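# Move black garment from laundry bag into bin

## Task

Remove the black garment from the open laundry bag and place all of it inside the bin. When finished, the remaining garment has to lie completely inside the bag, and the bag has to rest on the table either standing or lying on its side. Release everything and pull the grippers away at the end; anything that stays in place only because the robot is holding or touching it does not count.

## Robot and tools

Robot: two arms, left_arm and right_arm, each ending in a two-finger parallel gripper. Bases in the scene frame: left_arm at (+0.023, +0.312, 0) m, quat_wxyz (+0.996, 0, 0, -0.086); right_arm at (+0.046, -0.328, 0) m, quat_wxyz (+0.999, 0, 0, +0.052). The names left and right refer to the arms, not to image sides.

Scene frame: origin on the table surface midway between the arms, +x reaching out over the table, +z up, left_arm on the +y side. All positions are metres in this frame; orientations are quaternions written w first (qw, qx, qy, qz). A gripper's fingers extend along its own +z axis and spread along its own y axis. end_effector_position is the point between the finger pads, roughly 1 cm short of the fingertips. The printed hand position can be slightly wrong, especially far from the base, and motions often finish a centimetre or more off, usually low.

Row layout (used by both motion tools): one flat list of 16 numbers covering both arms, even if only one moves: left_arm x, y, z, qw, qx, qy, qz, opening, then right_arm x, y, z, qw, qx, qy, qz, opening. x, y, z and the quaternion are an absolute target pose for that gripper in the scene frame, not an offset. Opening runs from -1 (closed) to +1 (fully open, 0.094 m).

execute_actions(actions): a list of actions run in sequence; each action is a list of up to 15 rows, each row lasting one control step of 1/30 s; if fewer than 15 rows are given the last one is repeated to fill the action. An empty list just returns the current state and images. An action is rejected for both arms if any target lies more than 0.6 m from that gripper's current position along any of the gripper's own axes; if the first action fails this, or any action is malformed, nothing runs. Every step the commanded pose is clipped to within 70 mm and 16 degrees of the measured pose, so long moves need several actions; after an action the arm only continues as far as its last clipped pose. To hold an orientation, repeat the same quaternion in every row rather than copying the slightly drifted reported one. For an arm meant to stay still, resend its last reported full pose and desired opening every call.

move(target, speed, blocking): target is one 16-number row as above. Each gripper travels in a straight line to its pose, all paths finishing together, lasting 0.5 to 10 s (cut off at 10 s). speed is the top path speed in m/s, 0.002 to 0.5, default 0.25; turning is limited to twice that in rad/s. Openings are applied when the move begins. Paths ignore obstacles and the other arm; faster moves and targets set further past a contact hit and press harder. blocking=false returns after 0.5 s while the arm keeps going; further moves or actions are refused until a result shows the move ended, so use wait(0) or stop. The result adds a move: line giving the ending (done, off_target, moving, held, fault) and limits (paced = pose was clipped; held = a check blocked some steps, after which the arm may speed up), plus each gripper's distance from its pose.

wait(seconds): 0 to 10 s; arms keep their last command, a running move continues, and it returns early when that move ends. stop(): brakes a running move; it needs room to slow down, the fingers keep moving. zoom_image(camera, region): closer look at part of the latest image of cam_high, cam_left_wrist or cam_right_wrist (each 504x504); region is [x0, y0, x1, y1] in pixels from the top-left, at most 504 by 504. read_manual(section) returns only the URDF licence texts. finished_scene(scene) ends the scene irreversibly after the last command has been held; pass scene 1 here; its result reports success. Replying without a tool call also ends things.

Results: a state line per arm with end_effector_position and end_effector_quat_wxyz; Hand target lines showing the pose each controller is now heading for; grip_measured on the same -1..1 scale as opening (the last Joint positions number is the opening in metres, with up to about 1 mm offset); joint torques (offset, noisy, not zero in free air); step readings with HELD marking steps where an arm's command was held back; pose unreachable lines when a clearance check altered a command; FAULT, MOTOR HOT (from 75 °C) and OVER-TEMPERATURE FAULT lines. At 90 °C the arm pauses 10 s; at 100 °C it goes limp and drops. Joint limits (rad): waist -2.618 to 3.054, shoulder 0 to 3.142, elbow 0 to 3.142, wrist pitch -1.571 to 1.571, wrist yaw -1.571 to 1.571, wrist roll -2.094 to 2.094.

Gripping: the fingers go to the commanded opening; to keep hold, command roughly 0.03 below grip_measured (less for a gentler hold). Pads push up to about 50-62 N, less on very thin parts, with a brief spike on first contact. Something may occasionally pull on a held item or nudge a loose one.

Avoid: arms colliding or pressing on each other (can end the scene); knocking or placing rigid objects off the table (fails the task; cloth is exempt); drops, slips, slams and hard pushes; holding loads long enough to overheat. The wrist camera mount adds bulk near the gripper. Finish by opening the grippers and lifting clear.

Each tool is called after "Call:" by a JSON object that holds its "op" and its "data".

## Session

Call:
{"op": "execute_actions", "data": {"actions": []}}

Scene clock: 0.00 s.
left_arm: end_effector_position=(+0.1921, +0.5257, +0.2161) grip_measured=+1.000 end_effector_quat_wxyz=(-0.158, -0.023, +0.866, +0.473) | right_arm: end_effector_position=(+0.3192, -0.3886, +0.1670) grip_measured=+1.000 end_effector_quat_wxyz=(+0.372, +0.539, +0.557, +0.510)
Joint positions: left_arm=[ 0.468  1.442  1.182 -1.402 -1.042  0.191  0.094] | right_arm=[-0.842  0.753  0.217  0.21  -0.884  1.455  0.094]
Joint velocities: left_arm=[-0.027 -0.017  0.002 -0.066  0.051  0.022  0.   ] | right_arm=[-0.012 -0.017  0.007 -0.051  0.007 -0.007  0.   ]
Joint torques (N m, as the arm reports them, + toward a larger angle): no reading
Hand target (left_arm): +0.193, +0.527, +0.222; -0.150, -0.030, +0.863, +0.481
Hand target (right_arm): +0.321, -0.389, +0.176; +0.384, +0.527, +0.560, +0.510

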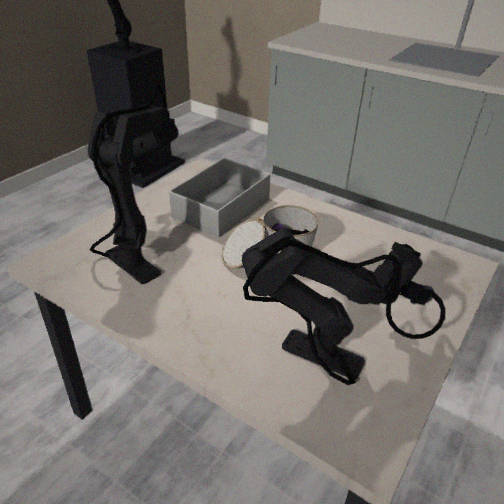

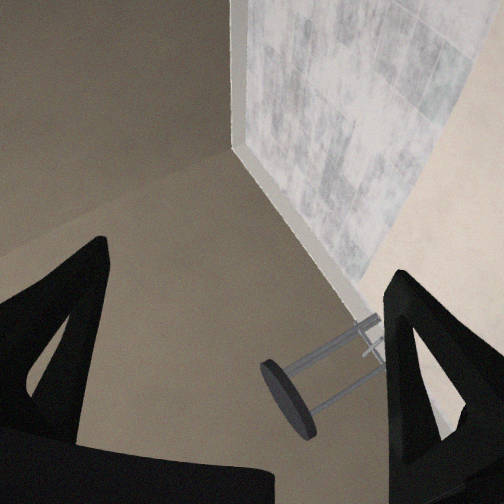

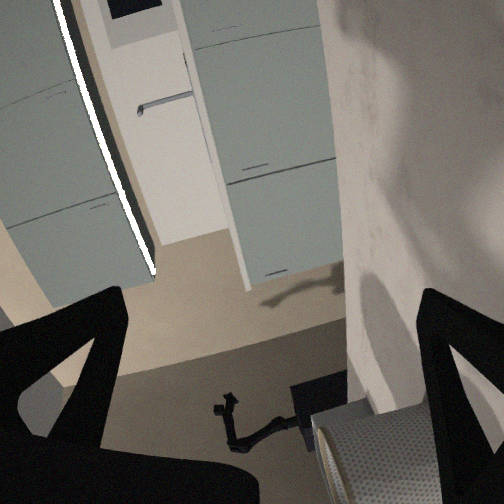

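Call:
{"op": "move", "data": {"target": [0.28,0.25,0.25,0.2,0.1,0.97,0,0.2, 0.3,-0.35,0.22,0.25,0,0.97,0,0]}}

Call:
{"op": "move", "data": {"target": [0.35,0.0,0.21,0.161,0.377,0.91,-0.067,0.2, 0.3,-0.35,0.22,0.25,0,0.97,0,0]}}

Scene clock: 11.80 s.
left_arm: end_effector_position=(+0.2792, +0.2533, +0.2430) grip_measured=+0.203 end_effector_quat_wxyz=(+0.182, +0.104, +0.978, +0.013) | right_arm: end_effector_position=(+0.2969, -0.3491, +0.2085) grip_measured=+0.002 end_effector_quat_wxyz=(+0.243, +0.011, +0.970, +0.020)
Joint positions: left_arm=[-0.122  1.286  1.468 -1.398 -0.093 -0.066  0.057] | right_arm=[-0.269  1.081  1.148 -1.158 -0.11  -0.116  0.047]
Joint velocities: left_arm=[ 0.002 -0.002  0.002 -0.066 -0.037  0.037  0.002] | right_arm=[-0.027 -0.002 -0.017 -0.007  0.007 -0.007  0.   ]
Joint torques (N m, as the arm reports them, + toward a larger angle): left_arm=[-0.61 -6.2   6.55  1.23  0.08 -0.05] | right_arm=[ 0.59 -1.85  9.3   1.23  0.03 -0.06]
Hand target (left_arm): +0.279, +0.249, +0.250; +0.200, +0.103, +0.974, +0.004
Hand target (right_arm): +0.301, -0.349, +0.219; +0.252, +0.005, +0.968, +0.014
Off the commanded pose (left_arm): 0.008 m, 3 deg.
Off the commanded pose (right_arm): 0.012 m, 3 deg.
move: off_target (left_arm, right_arm)

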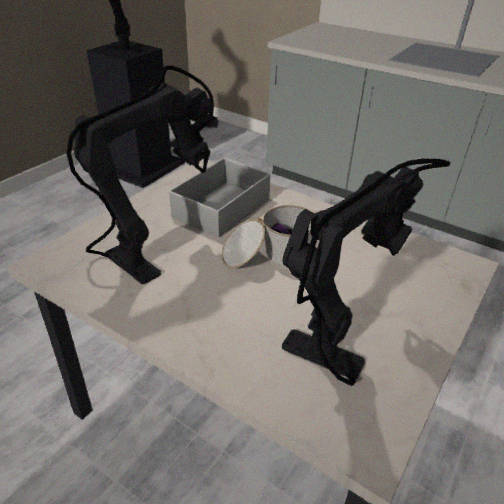

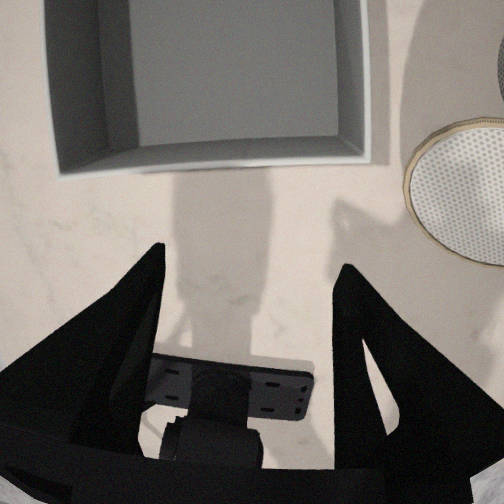

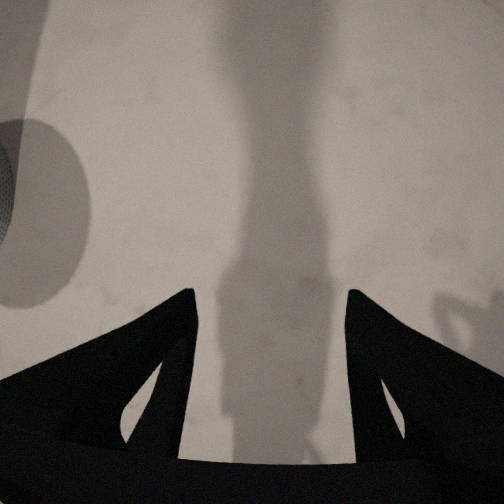

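Scene clock: 13.57 s.
left_arm: end_effector_position=(+0.3492, +0.0029, +0.1986) grip_measured=+0.203 end_effector_quat_wxyz=(+0.154, +0.371, +0.914, -0.056) | right_arm: end_effector_position=(+0.2944, -0.3496, +0.2068) grip_measured=+0.002 end_effector_quat_wxyz=(+0.235, +0.005, +0.972, +0.005)
Joint positions: left_arm=[-0.594  1.992  2.051 -1.3   -0.009  0.007  0.057] | right_arm=[-0.247  1.081  1.148 -1.168 -0.074 -0.116  0.047]
Joint velocities: left_arm=[ 0.002  0.007 -0.012 -0.066 -0.022  0.051  0.001] | right_arm=[-0.007  0.002 -0.007  0.037 -0.007  0.066  0.   ]
Joint torques (N m, as the arm reports them, + toward a larger angle): left_arm=[  0.2  -12.49   9.67   0.85   0.1    0.09] | right_arm=[ 0.59 -1.85  9.99  1.2   0.05 -0.04]
Hand target (left_arm): +0.348, +0.000, +0.209; +0.161, +0.377, +0.910, -0.064
Hand target (right_arm): +0.299, -0.350, +0.220; +0.249, +0.000, +0.968, +0.000
Off the commanded pose (left_arm): 0.012 m, 2 deg.
Off the commanded pose (right_arm): 0.014 m, 2 deg.
move: off_target (left_arm, right_arm)

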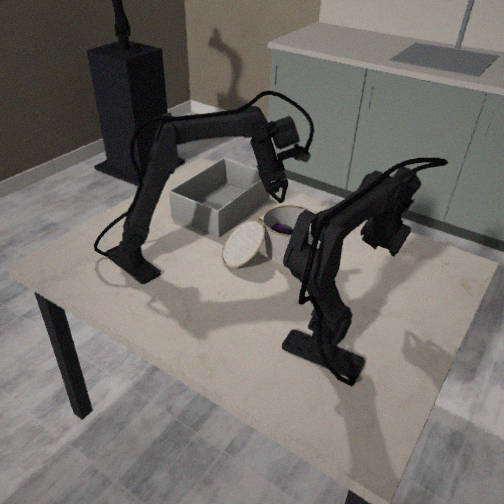

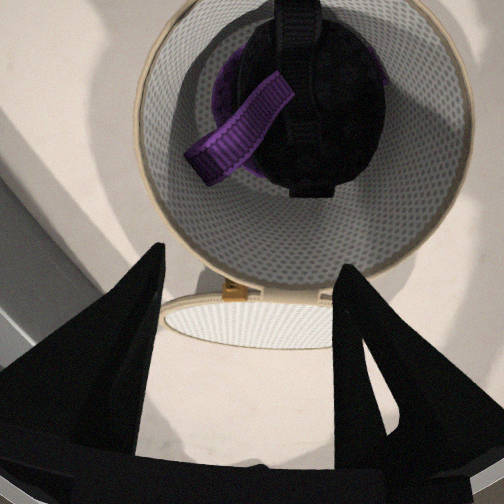

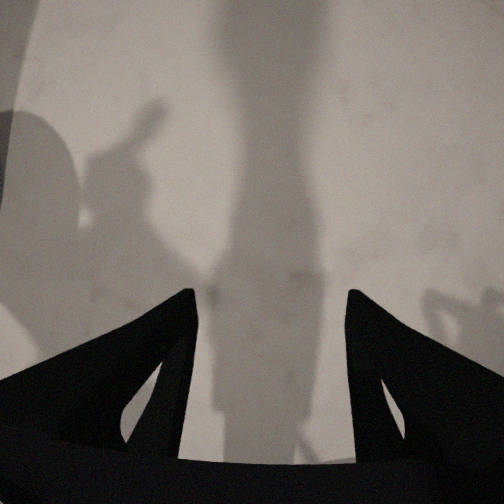

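Call:
{"op": "move", "data": {"target": [0.33,-0.06,0.14,0.08,0.381,0.92,-0.033,-0.2, 0.3,-0.45,0.22,0.25,0.2,0.95,-0.05,0], "speed": 0.12}}

Call:
{"op": "zoom_image", "data": {"camera": "cam_high", "region": [220, 150, 340, 270]}}

Scene clock: 21.00 s.
left_arm: end_effector_position=(+0.3291, -0.0571, +0.1320) grip_measured=-0.197 end_effector_quat_wxyz=(+0.072, +0.384, +0.920, -0.033) | right_arm: end_effector_position=(+0.2938, -0.4427, +0.2065) grip_measured=+0.002 end_effector_quat_wxyz=(+0.227, +0.192, +0.954, -0.044)
Joint positions: left_arm=[-0.714  2.301  2.31  -1.422 -0.01  -0.095  0.038] | right_arm=[-0.56   1.173  1.2   -1.132 -0.029 -0.051  0.047]
Joint velocities: left_arm=[-0.007 -0.017  0.007 -0.007  0.022 -0.007  0.001] | right_arm=[ 0.012 -0.007  0.002  0.022 -0.066 -0.022  0.001]
Joint torques (N m, as the arm reports them, + toward a larger angle): left_arm=[ -0.62 -14.59   9.56   0.51  -0.09  -0.01] | right_arm=[-0.58 -2.94  9.42  1.48  0.08  0.03]
Hand target (left_arm): +0.329, -0.059, +0.140; +0.081, +0.381, +0.920, -0.033
Hand target (right_arm): +0.302, -0.450, +0.221; +0.250, +0.198, +0.946, -0.055
Off the commanded pose (left_arm): 0.009 m, 1 deg.
Off the commanded pose (right_arm): 0.017 m, 3 deg.
move: off_target (right_arm)

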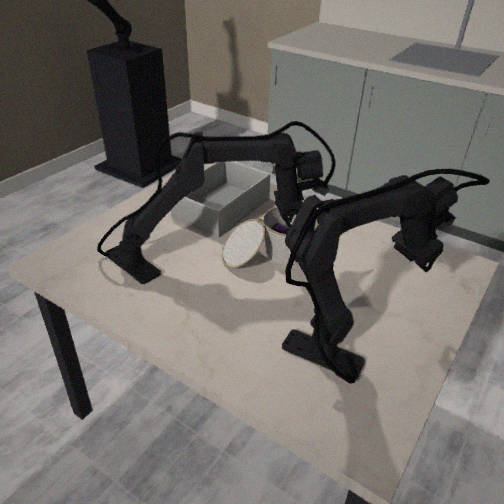

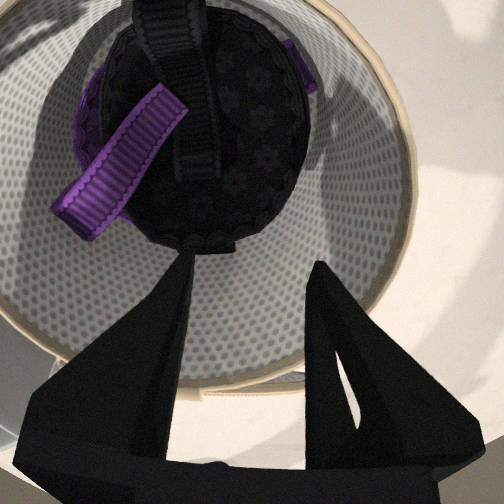

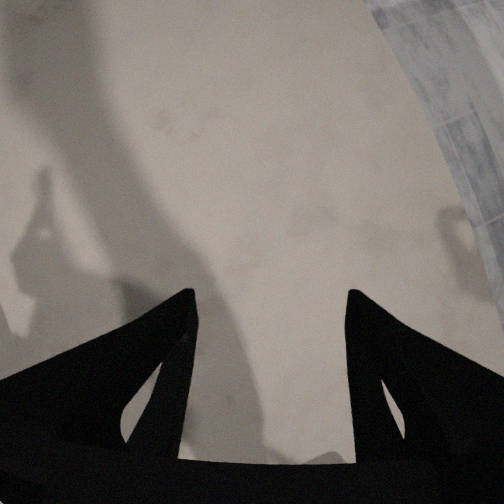

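Region (220, 150, 340, 270) of cam_high's 504x504 image, scaled by 4.200, with more detail than that image has.

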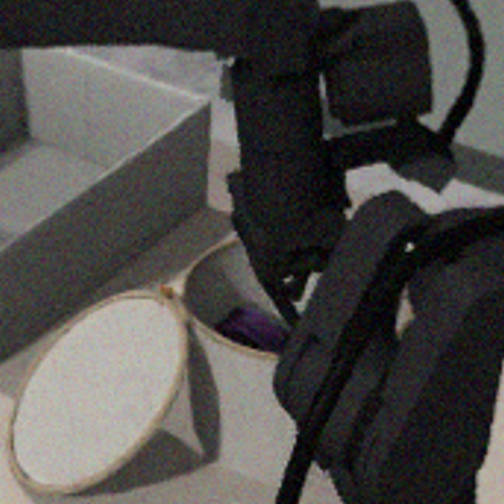

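Call:
{"op": "move", "data": {"target": [0.322,-0.062,0.095,0.08,0.381,0.92,-0.033,-0.2, 0.45,-0.42,0.2,0.25,0.1,0.96,-0.03,0], "speed": 0.1}}

Call:
{"op": "zoom_image", "data": {"camera": "cam_high", "region": [220, 150, 340, 270]}}

Scene clock: 28.67 s.
left_arm: end_effector_position=(+0.3226, -0.0582, +0.0844) grip_measured=-0.197 end_effector_quat_wxyz=(+0.063, +0.382, +0.922, -0.028) | right_arm: end_effector_position=(+0.4384, -0.4151, +0.1846) grip_measured=+0.002 end_effector_quat_wxyz=(+0.222, +0.106, +0.969, -0.020)
Joint positions: left_arm=[-0.726  2.271  2.07  -1.232 -0.011 -0.111  0.038] | right_arm=[-0.33   1.657  1.523 -0.987 -0.012 -0.005  0.047]
Joint velocities: left_arm=[ 0.012 -0.007 -0.017  0.139 -0.037  0.066 -0.001] | right_arm=[ 0.002 -0.002  0.007 -0.066 -0.066  0.037 -0.   ]
Joint torques (N m, as the arm reports them, + toward a larger angle): left_arm=[ -0.95 -16.9    6.11   0.77  -0.11  -0.09] | right_arm=[ 0.43 -8.98  9.74  1.41  0.08 -0.06]
Hand target (left_arm): +0.322, -0.061, +0.095; +0.079, +0.381, +0.921, -0.033
Hand target (right_arm): +0.449, -0.416, +0.202; +0.250, +0.101, +0.963, -0.027
Off the commanded pose (left_arm): 0.011 m, 2 deg.
Off the commanded pose (right_arm): 0.020 m, 4 deg.
move: off_target (left_arm, right_arm)

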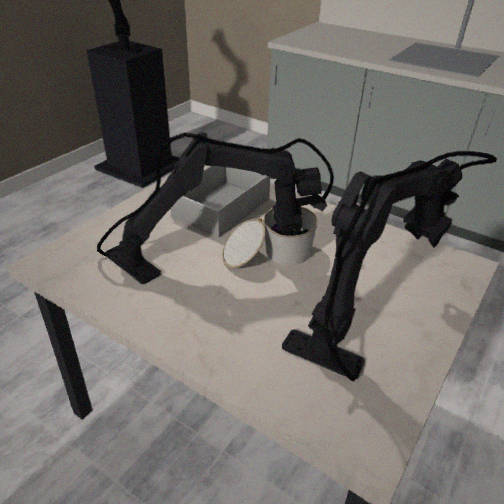

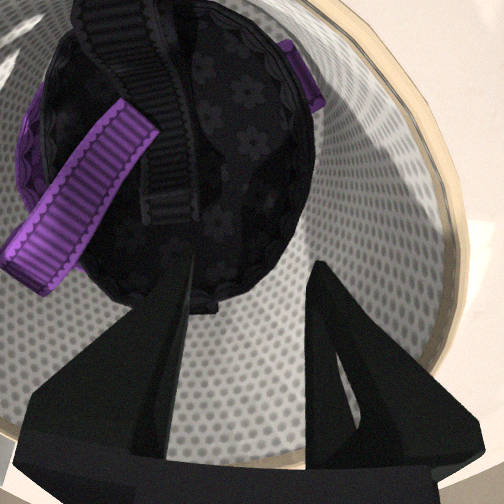

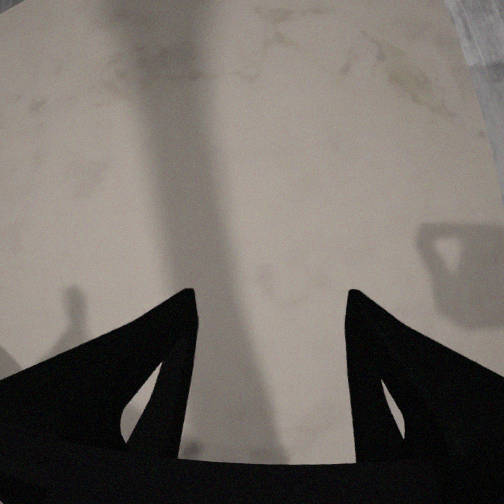

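Region (220, 150, 340, 270) of cam_high's 504x504 image, scaled by 4.200, with more detail than that image has.

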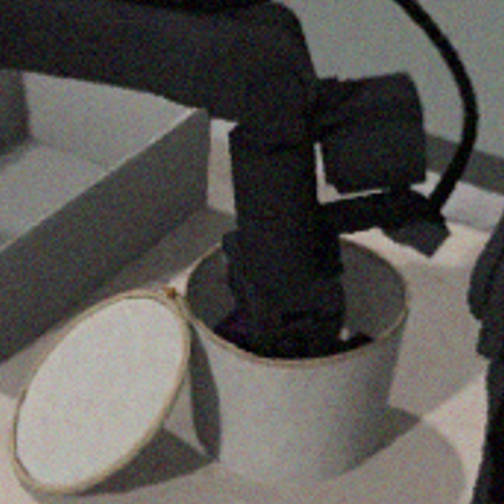

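Call:
{"op": "move", "data": {"target": [0.316,-0.066,0.062,0.08,0.381,0.92,-0.033,-0.2, 0.45,-0.42,0.2,0.25,0.1,0.96,-0.03,0], "speed": 0.03}}

Scene clock: 32.20 s.
left_arm: end_effector_position=(+0.3169, -0.0620, +0.0516) grip_measured=-0.197 end_effector_quat_wxyz=(+0.064, +0.382, +0.922, -0.028) | right_arm: end_effector_position=(+0.4392, -0.4157, +0.1851) grip_measured=+0.002 end_effector_quat_wxyz=(+0.224, +0.102, +0.969, -0.022)
Joint positions: left_arm=[-0.742  2.271  1.94  -1.101 -0.015 -0.127  0.038] | right_arm=[-0.33   1.657  1.523 -0.983 -0.01  -0.013  0.047]
Joint velocities: left_arm=[-0.017 -0.007 -0.002  0.051 -0.037  0.007  0.   ] | right_arm=[-0.002 -0.012 -0.022 -0.037 -0.051  0.081 -0.   ]
Joint torques (N m, as the arm reports them, + toward a larger angle): left_arm=[ -0.77 -17.04   5.86   0.78  -0.07  -0.05] | right_arm=[-0.01 -8.89  9.26  1.45  0.09 -0.06]
Hand target (left_arm): +0.316, -0.066, +0.062; +0.080, +0.381, +0.920, -0.033
Hand target (right_arm): +0.449, -0.419, +0.201; +0.251, +0.100, +0.962, -0.030
Off the commanded pose (left_arm): 0.011 m, 2 deg.
Off the commanded pose (right_arm): 0.019 m, 3 deg.
move: off_target (left_arm, right_arm)

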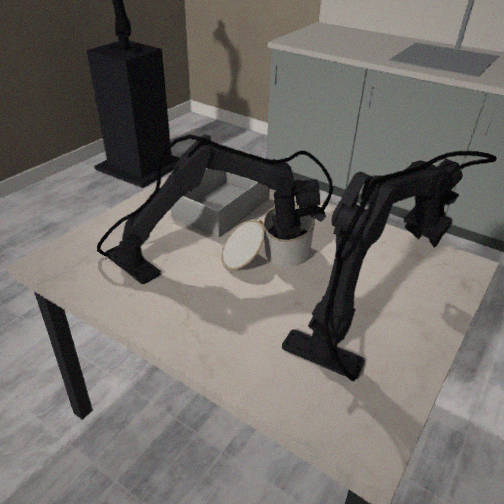

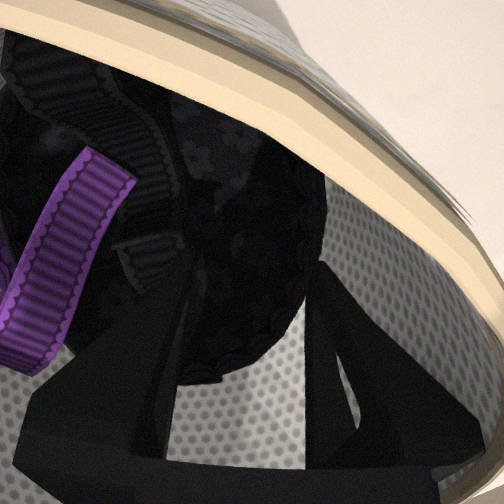

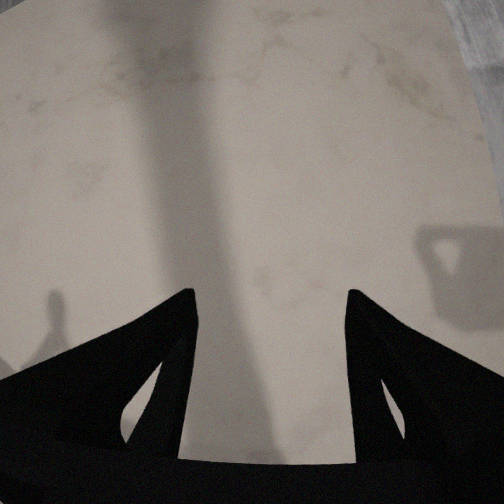

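Call:
{"op": "move", "data": {"target": [0.310,-0.062,0.062,0.08,0.381,0.92,-0.033,0.0, 0.45,-0.42,0.2,0.25,0.1,0.96,-0.03,0], "speed": 0.03}}

Call:
{"op": "move", "data": {"target": [0.310,-0.062,0.042,0.08,0.381,0.92,-0.033,0.0, 0.45,-0.42,0.2,0.25,0.1,0.96,-0.03,0], "speed": 0.03}}

Scene clock: 36.00 s.
left_arm: end_effector_position=(+0.3110, -0.0590, +0.0528) grip_measured=-0.003 end_effector_quat_wxyz=(+0.065, +0.383, +0.921, -0.029) | right_arm: end_effector_position=(+0.4392, -0.4158, +0.1851) grip_measured=+0.002 end_effector_quat_wxyz=(+0.224, +0.102, +0.969, -0.022)
Joint positions: left_arm=[-0.748  2.241  1.894 -1.082 -0.016 -0.132  0.047] | right_arm=[-0.33   1.657  1.523 -0.983 -0.01  -0.014  0.047]
Joint velocities: left_arm=[-0.007  0.007 -0.007 -0.022  0.022 -0.007 -0.   ] | right_arm=[ 0.002 -0.007  0.007  0.11  -0.066 -0.037  0.   ]
Joint torques (N m, as the arm reports them, + toward a larger angle): left_arm=[ -0.43 -16.57   5.99   0.76  -0.09  -0.09] | right_arm=[ 0.   -8.89  9.25  1.45  0.09 -0.06]
Hand target (left_arm): +0.310, -0.062, +0.062; +0.080, +0.381, +0.920, -0.033
Hand target (right_arm): +0.449, -0.420, +0.201; +0.250, +0.100, +0.962, -0.030
Off the commanded pose (left_arm): 0.010 m, 2 deg.
Off the commanded pose (right_arm): 0.019 m, 3 deg.
move: off_target (right_arm)

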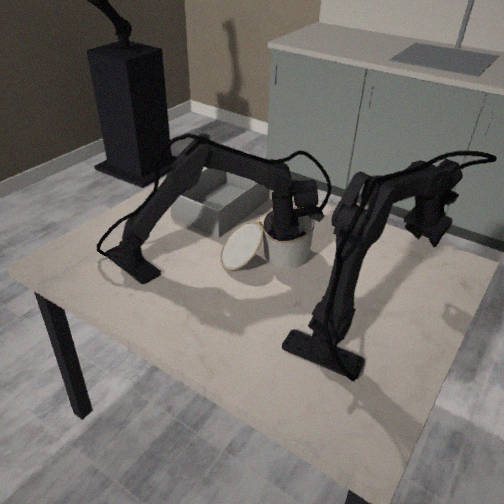

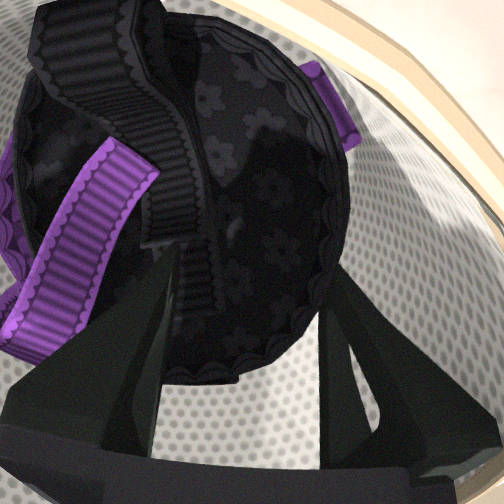

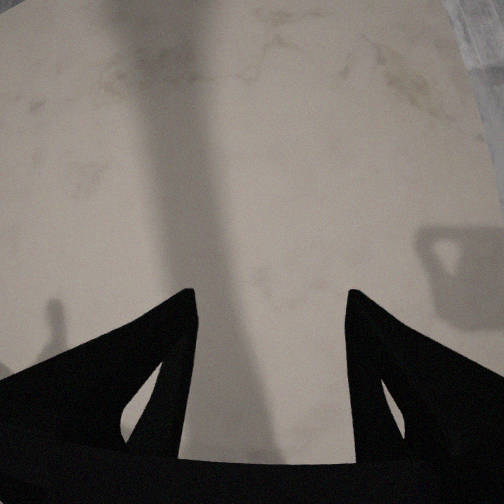

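Scene clock: 37.20 s.
left_arm: end_effector_position=(+0.3115, -0.0596, +0.0377) grip_measured=-0.003 end_effector_quat_wxyz=(+0.071, +0.382, +0.921, -0.032) | right_arm: end_effector_position=(+0.4392, -0.4158, +0.1851) grip_measured=+0.002 end_effector_quat_wxyz=(+0.224, +0.102, +0.969, -0.022)
Joint positions: left_arm=[-0.748  2.241  1.832 -1.008 -0.016 -0.132  0.047] | right_arm=[-0.33   1.657  1.523 -0.983 -0.01  -0.014  0.047]
Joint velocities: left_arm=[ 0.002  0.007 -0.022  0.007 -0.051 -0.007  0.   ] | right_arm=[-0.002 -0.002 -0.002 -0.007  0.037  0.051  0.001]
Joint torques (N m, as the arm reports them, + toward a larger angle): left_arm=[ -0.43 -15.58   5.68   0.81  -0.06  -0.12] | right_arm=[-0.01 -8.9   9.25  1.45  0.09 -0.06]
Hand target (left_arm): +0.310, -0.062, +0.042; +0.080, +0.381, +0.920, -0.033
Hand target (right_arm): +0.449, -0.420, +0.201; +0.251, +0.100, +0.962, -0.030
Off the commanded pose (left_arm): 0.005 m, 1 deg.
Off the commanded pose (right_arm): 0.019 m, 3 deg.
move: off_target (right_arm)

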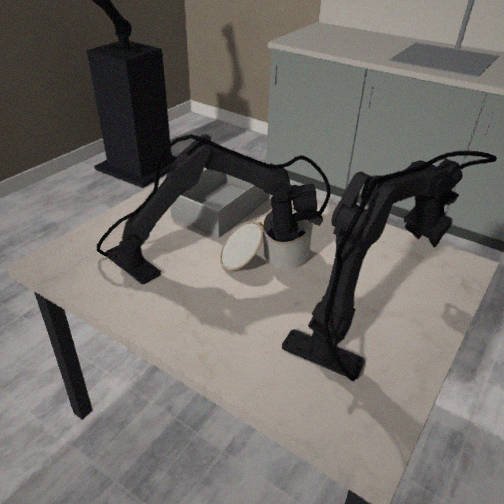

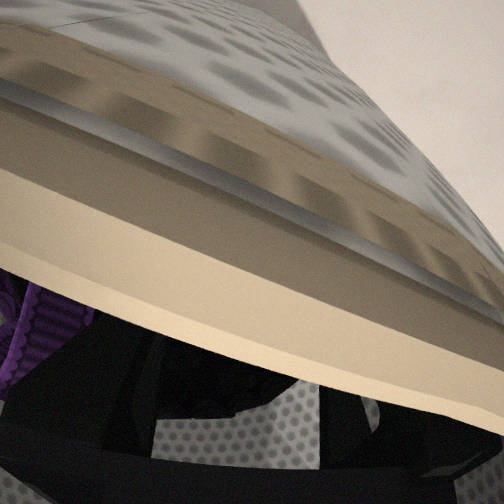

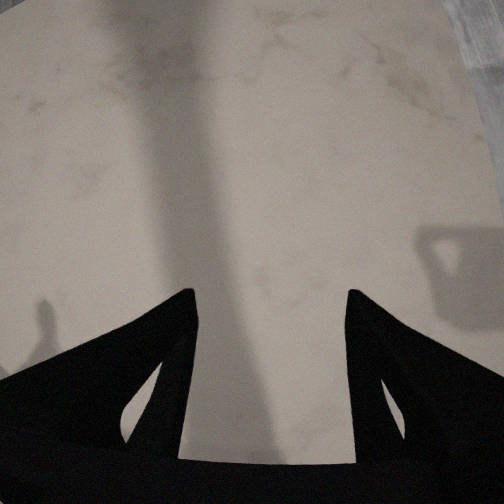

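Call:
{"op": "move", "data": {"target": [0.310,-0.062,0.042,0.08,0.381,0.92,-0.033,-1, 0.45,-0.42,0.2,0.25,0.1,0.96,-0.03,0]}}

Call:
{"op": "move", "data": {"target": [0.310,-0.062,0.12,0.08,0.381,0.92,-0.033,-1, 0.45,-0.42,0.2,0.25,0.1,0.96,-0.03,0], "speed": 0.04}}

Scene clock: 42.47 s.
left_arm: end_effector_position=(+0.3123, -0.0600, +0.0378) grip_measured=-0.885 end_effector_quat_wxyz=(+0.072, +0.382, +0.921, -0.031) | right_arm: end_effector_position=(+0.4392, -0.4158, +0.1851) grip_measured=+0.002 end_effector_quat_wxyz=(+0.224, +0.102, +0.969, -0.022)
Joint positions: left_arm=[-0.748  2.241  1.832 -1.005 -0.018 -0.132  0.005] | right_arm=[-0.33   1.657  1.523 -0.983 -0.01  -0.014  0.047]
Joint velocities: left_arm=[ 0.007  0.007 -0.012 -0.051  0.022 -0.037  0.   ] | right_arm=[-0.017  0.017 -0.007  0.037 -0.007 -0.051 -0.   ]
Joint torques (N m, as the arm reports them, + toward a larger angle): left_arm=[ -0.94 -15.68   5.78   0.72  -0.04  -0.06] | right_arm=[-0.01 -8.9   9.26  1.45  0.09 -0.06]
Hand target (left_arm): +0.310, -0.062, +0.042; +0.080, +0.381, +0.920, -0.033
Hand target (right_arm): +0.449, -0.420, +0.201; +0.251, +0.100, +0.962, -0.030
Off the commanded pose (left_arm): 0.005 m, 1 deg.
Off the commanded pose (right_arm): 0.019 m, 3 deg.
move: off_target (right_arm)

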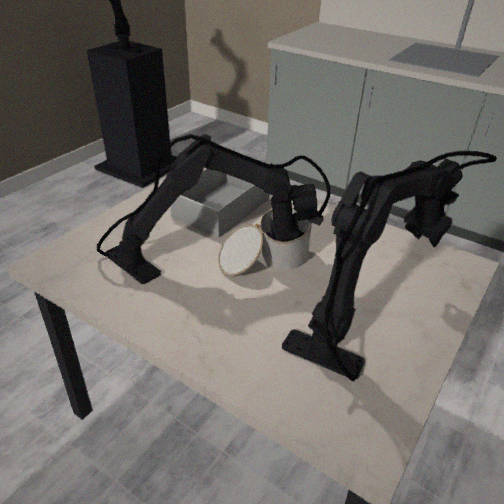

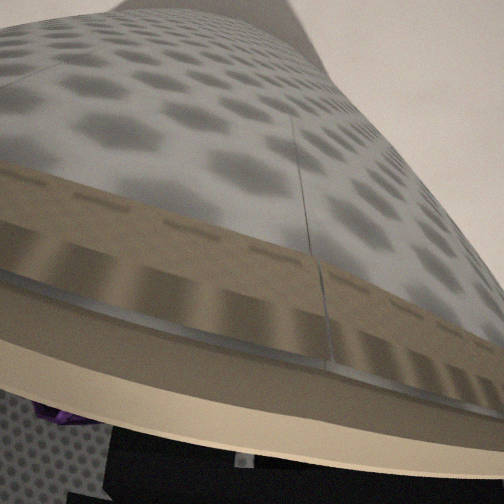

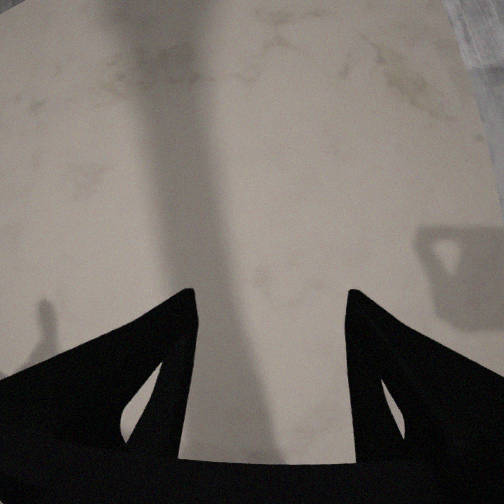

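Scene clock: 45.00 s.
left_arm: end_effector_position=(+0.3109, -0.0573, +0.1034) grip_measured=-0.885 end_effector_quat_wxyz=(+0.064, +0.382, +0.922, -0.025) | right_arm: end_effector_position=(+0.4392, -0.4158, +0.1851) grip_measured=+0.002 end_effector_quat_wxyz=(+0.224, +0.102, +0.969, -0.022)
Joint positions: left_arm=[-0.748  2.241  2.096 -1.291 -0.021 -0.133  0.005] | right_arm=[-0.33   1.657  1.523 -0.983 -0.01  -0.014  0.047]
Joint velocities: left_arm=[ 0.012 -0.002  0.002 -0.007  0.051 -0.022  0.001] | right_arm=[-0.002 -0.007  0.012 -0.022 -0.051  0.051 -0.   ]
Joint torques (N m, as the arm reports them, + toward a larger angle): left_arm=[ -0.58 -15.68  10.08   0.48  -0.02  -0.11] | right_arm=[-0.01 -8.9   9.26  1.45  0.09 -0.06]
Hand target (left_arm): +0.311, -0.063, +0.120; +0.080, +0.381, +0.920, -0.033
Hand target (right_arm): +0.449, -0.420, +0.201; +0.251, +0.100, +0.962, -0.030
Off the commanded pose (left_arm): 0.017 m, 2 deg.
Off the commanded pose (right_arm): 0.019 m, 3 deg.
move: off_target (left_arm, right_arm)

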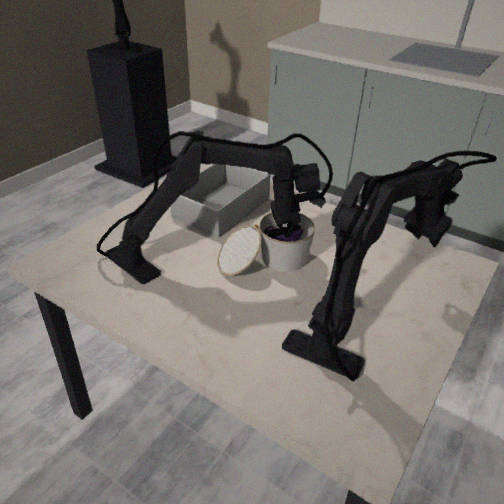

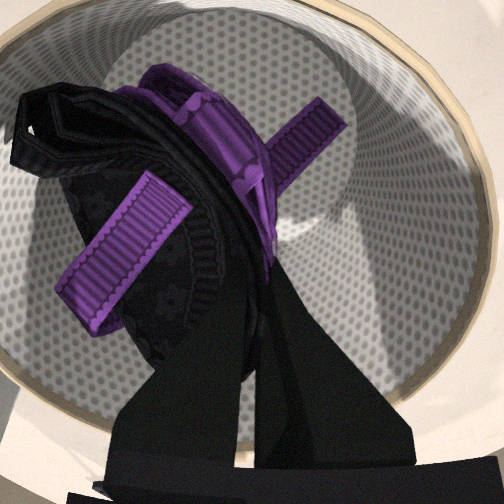

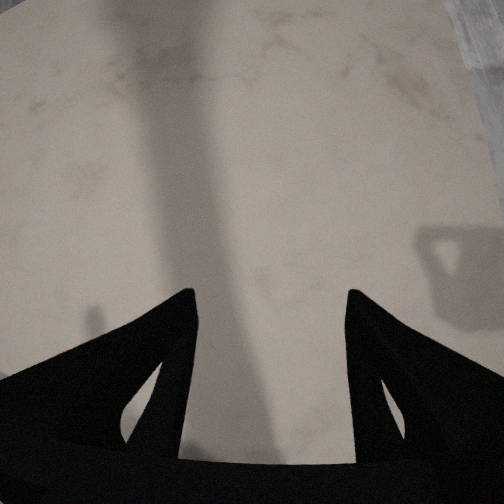

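Call:
{"op": "move", "data": {"target": [0.310,-0.062,0.06,0.08,0.381,0.92,-0.033,-1, 0.45,-0.42,0.2,0.25,0.1,0.96,-0.03,0], "speed": 0.05}}

Call:
{"op": "move", "data": {"target": [0.310,-0.062,0.06,0.08,0.381,0.92,-0.033,-0.3, 0.45,-0.42,0.2,0.25,0.1,0.96,-0.03,0]}}

Scene clock: 49.03 s.
left_arm: end_effector_position=(+0.3086, -0.0557, +0.0499) grip_measured=-0.885 end_effector_quat_wxyz=(+0.060, +0.383, +0.922, -0.023) | right_arm: end_effector_position=(+0.4392, -0.4158, +0.1851) grip_measured=+0.002 end_effector_quat_wxyz=(+0.224, +0.102, +0.969, -0.022)
Joint positions: left_arm=[-0.75   2.241  1.884 -1.088 -0.021 -0.134  0.005] | right_arm=[-0.33   1.657  1.523 -0.983 -0.01  -0.014  0.047]
Joint velocities: left_arm=[-0.002  0.002 -0.017  0.037 -0.022  0.081 -0.001] | right_arm=[-0.007  0.002 -0.017  0.007  0.125  0.081 -0.   ]
Joint torques (N m, as the arm reports them, + toward a larger angle): left_arm=[ -0.45 -16.75   5.7    0.93  -0.06  -0.1 ] | right_arm=[-0.01 -8.89  9.26  1.45  0.09 -0.06]
Hand target (left_arm): +0.309, -0.061, +0.060; +0.080, +0.381, +0.920, -0.033
Hand target (right_arm): +0.449, -0.420, +0.201; +0.251, +0.100, +0.962, -0.030
Off the commanded pose (left_arm): 0.012 m, 3 deg.
Off the commanded pose (right_arm): 0.019 m, 3 deg.
move: off_target (left_arm, right_arm)

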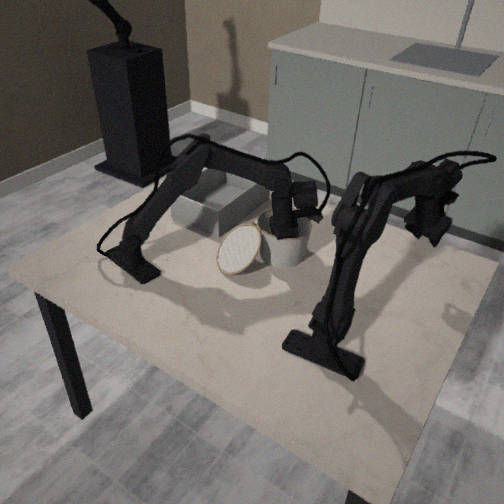

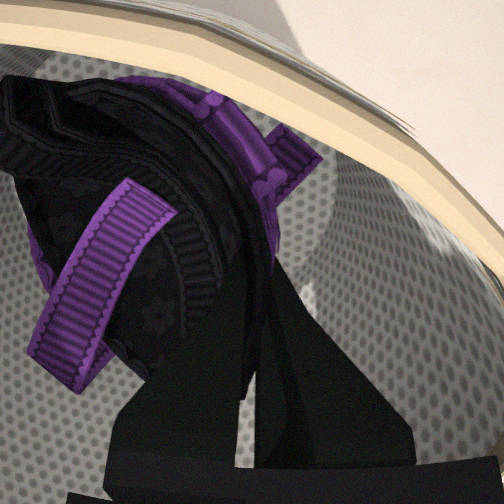

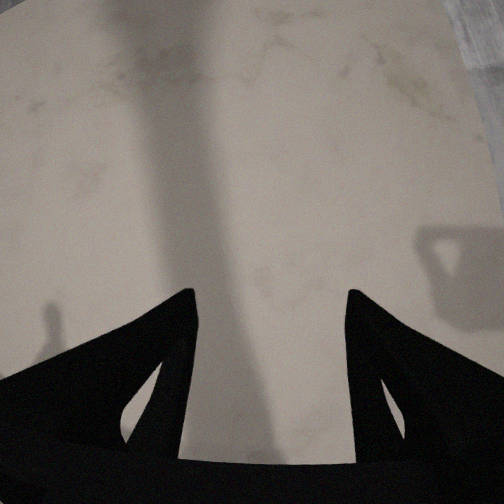

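Scene clock: 49.73 s.
left_arm: end_effector_position=(+0.3103, -0.0581, +0.0502) grip_measured=-0.303 end_effector_quat_wxyz=(+0.065, +0.382, +0.921, -0.026) | right_arm: end_effector_position=(+0.4392, -0.4158, +0.1851) grip_measured=+0.002 end_effector_quat_wxyz=(+0.224, +0.102, +0.969, -0.022)
Joint positions: left_arm=[-0.75   2.241  1.884 -1.076 -0.021 -0.134  0.033] | right_arm=[-0.33   1.657  1.523 -0.983 -0.01  -0.014  0.047]
Joint velocities: left_arm=[ 0.022 -0.002 -0.007 -0.022  0.037 -0.007  0.001] | right_arm=[ 0.012 -0.002 -0.002  0.007  0.037  0.007 -0.   ]
Joint torques (N m, as the arm reports them, + toward a larger angle): left_arm=[ -0.46 -16.58   6.19   0.75  -0.07  -0.08] | right_arm=[-0.01 -8.9   9.26  1.45  0.09 -0.06]
Hand target (left_arm): +0.310, -0.062, +0.060; +0.080, +0.381, +0.920, -0.033
Hand target (right_arm): +0.449, -0.420, +0.201; +0.251, +0.100, +0.962, -0.030
Off the commanded pose (left_arm): 0.011 m, 2 deg.
Off the commanded pose (right_arm): 0.019 m, 3 deg.
move: off_target (left_arm, right_arm)

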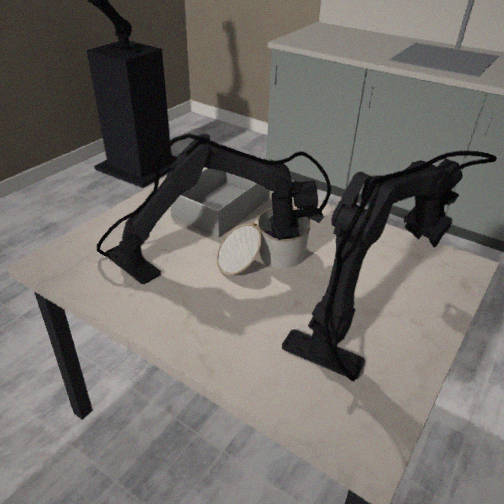

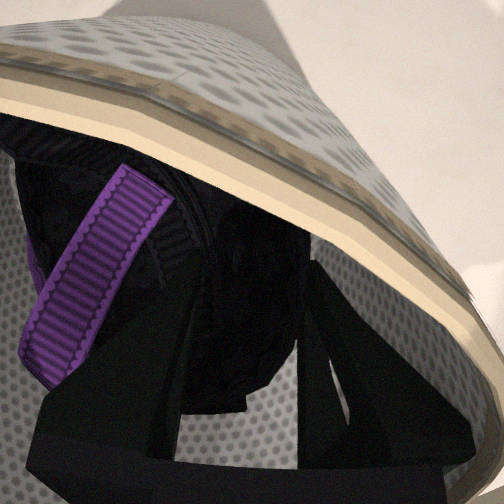

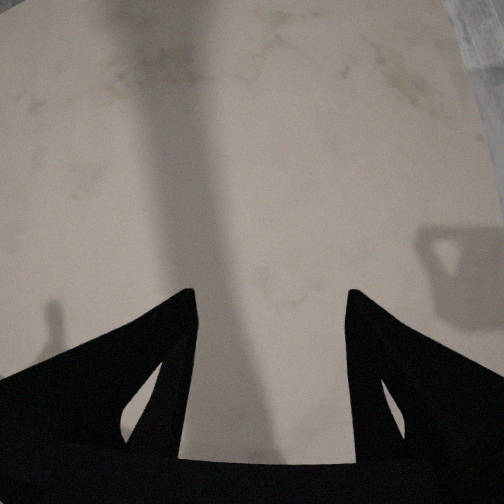

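Call:
{"op": "move", "data": {"target": [0.310,-0.062,0.06,0.08,0.381,0.92,-0.033,-1, 0.45,-0.42,0.2,0.25,0.1,0.96,-0.03,0]}}

Call:
{"op": "move", "data": {"target": [0.305,-0.065,0.13,0.08,0.381,0.92,-0.033,-1, 0.45,-0.42,0.2,0.25,0.1,0.96,-0.03,0], "speed": 0.04}}

Scene clock: 53.13 s.
left_arm: end_effector_position=(+0.3106, -0.0582, +0.0503) grip_measured=-0.885 end_effector_quat_wxyz=(+0.066, +0.382, +0.921, -0.026) | right_arm: end_effector_position=(+0.4392, -0.4158, +0.1851) grip_measured=+0.002 end_effector_quat_wxyz=(+0.224, +0.102, +0.969, -0.022)
Joint positions: left_arm=[-0.75   2.241  1.884 -1.075 -0.022 -0.134  0.005] | right_arm=[-0.33   1.657  1.523 -0.983 -0.01  -0.014  0.047]
Joint velocities: left_arm=[-0.007  0.002 -0.002  0.037  0.007  0.051  0.001] | right_arm=[-0.002  0.002  0.012 -0.007  0.022 -0.007  0.   ]
Joint torques (N m, as the arm reports them, + toward a larger angle): left_arm=[ -0.57 -16.53   6.09   0.84  -0.04  -0.07] | right_arm=[-0.01 -8.89  9.26  1.45  0.09 -0.06]
Hand target (left_arm): +0.310, -0.062, +0.060; +0.080, +0.381, +0.920, -0.033
Hand target (right_arm): +0.449, -0.420, +0.201; +0.251, +0.100, +0.962, -0.030
Off the commanded pose (left_arm): 0.010 m, 2 deg.
Off the commanded pose (right_arm): 0.019 m, 3 deg.
move: off_target (right_arm)

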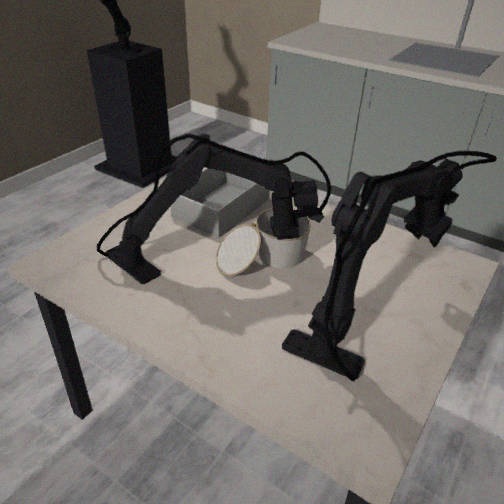

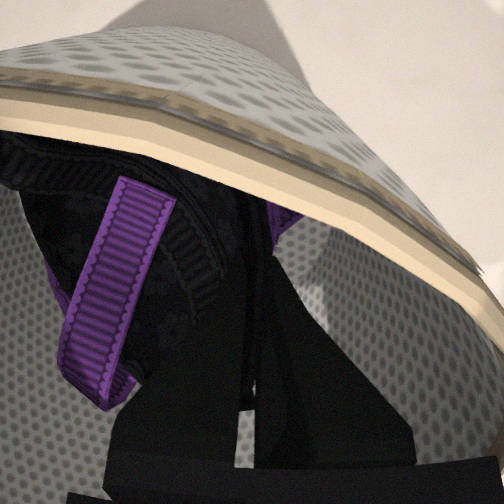

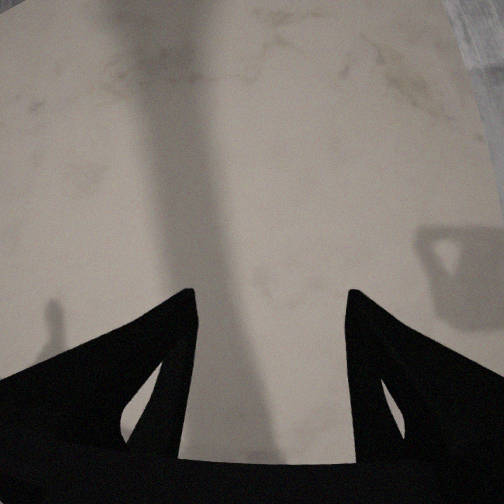

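Scene clock: 55.60 s.
left_arm: end_effector_position=(+0.3058, -0.0609, +0.1161) grip_measured=-0.885 end_effector_quat_wxyz=(+0.066, +0.382, +0.921, -0.027) | right_arm: end_effector_position=(+0.4392, -0.4158, +0.1851) grip_measured=+0.002 end_effector_quat_wxyz=(+0.224, +0.102, +0.969, -0.022)
Joint positions: left_arm=[-0.762  2.241  2.146 -1.336 -0.022 -0.146  0.005] | right_arm=[-0.33   1.657  1.523 -0.983 -0.01  -0.014  0.047]
Joint velocities: left_arm=[ 0.007 -0.002 -0.017  0.037  0.037 -0.037  0.001] | right_arm=[-0.002  0.007 -0.017  0.007 -0.066  0.007 -0.001]
Joint torques (N m, as the arm reports them, + toward a larger angle): left_arm=[ -0.62 -14.88   9.93   0.5   -0.01  -0.14] | right_arm=[-0.01 -8.89  9.25  1.45  0.09 -0.06]
Hand target (left_arm): +0.306, -0.066, +0.130; +0.080, +0.381, +0.920, -0.033
Hand target (right_arm): +0.449, -0.420, +0.201; +0.251, +0.100, +0.962, -0.030
Off the commanded pose (left_arm): 0.015 m, 2 deg.
Off the commanded pose (right_arm): 0.019 m, 3 deg.
move: off_target (left_arm, right_arm)

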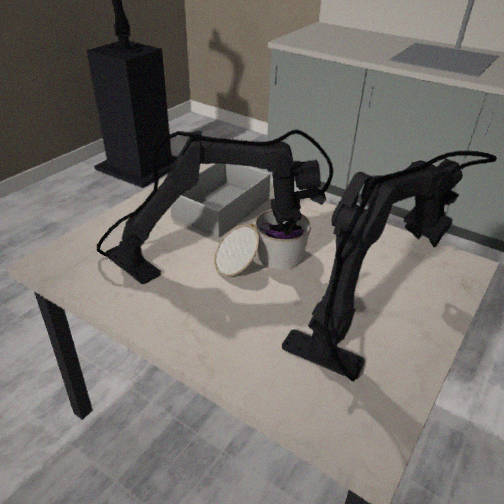

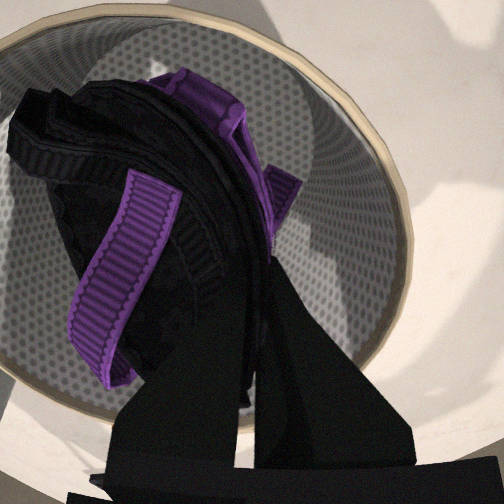

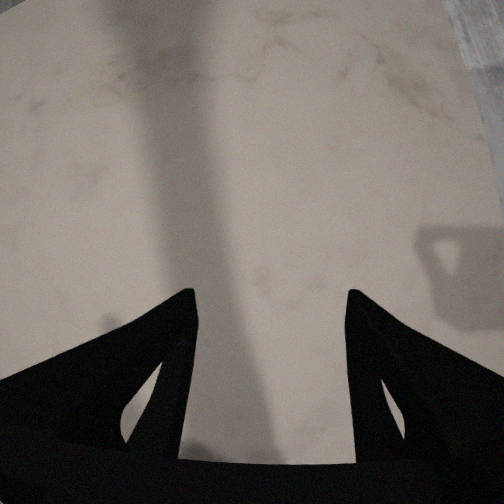

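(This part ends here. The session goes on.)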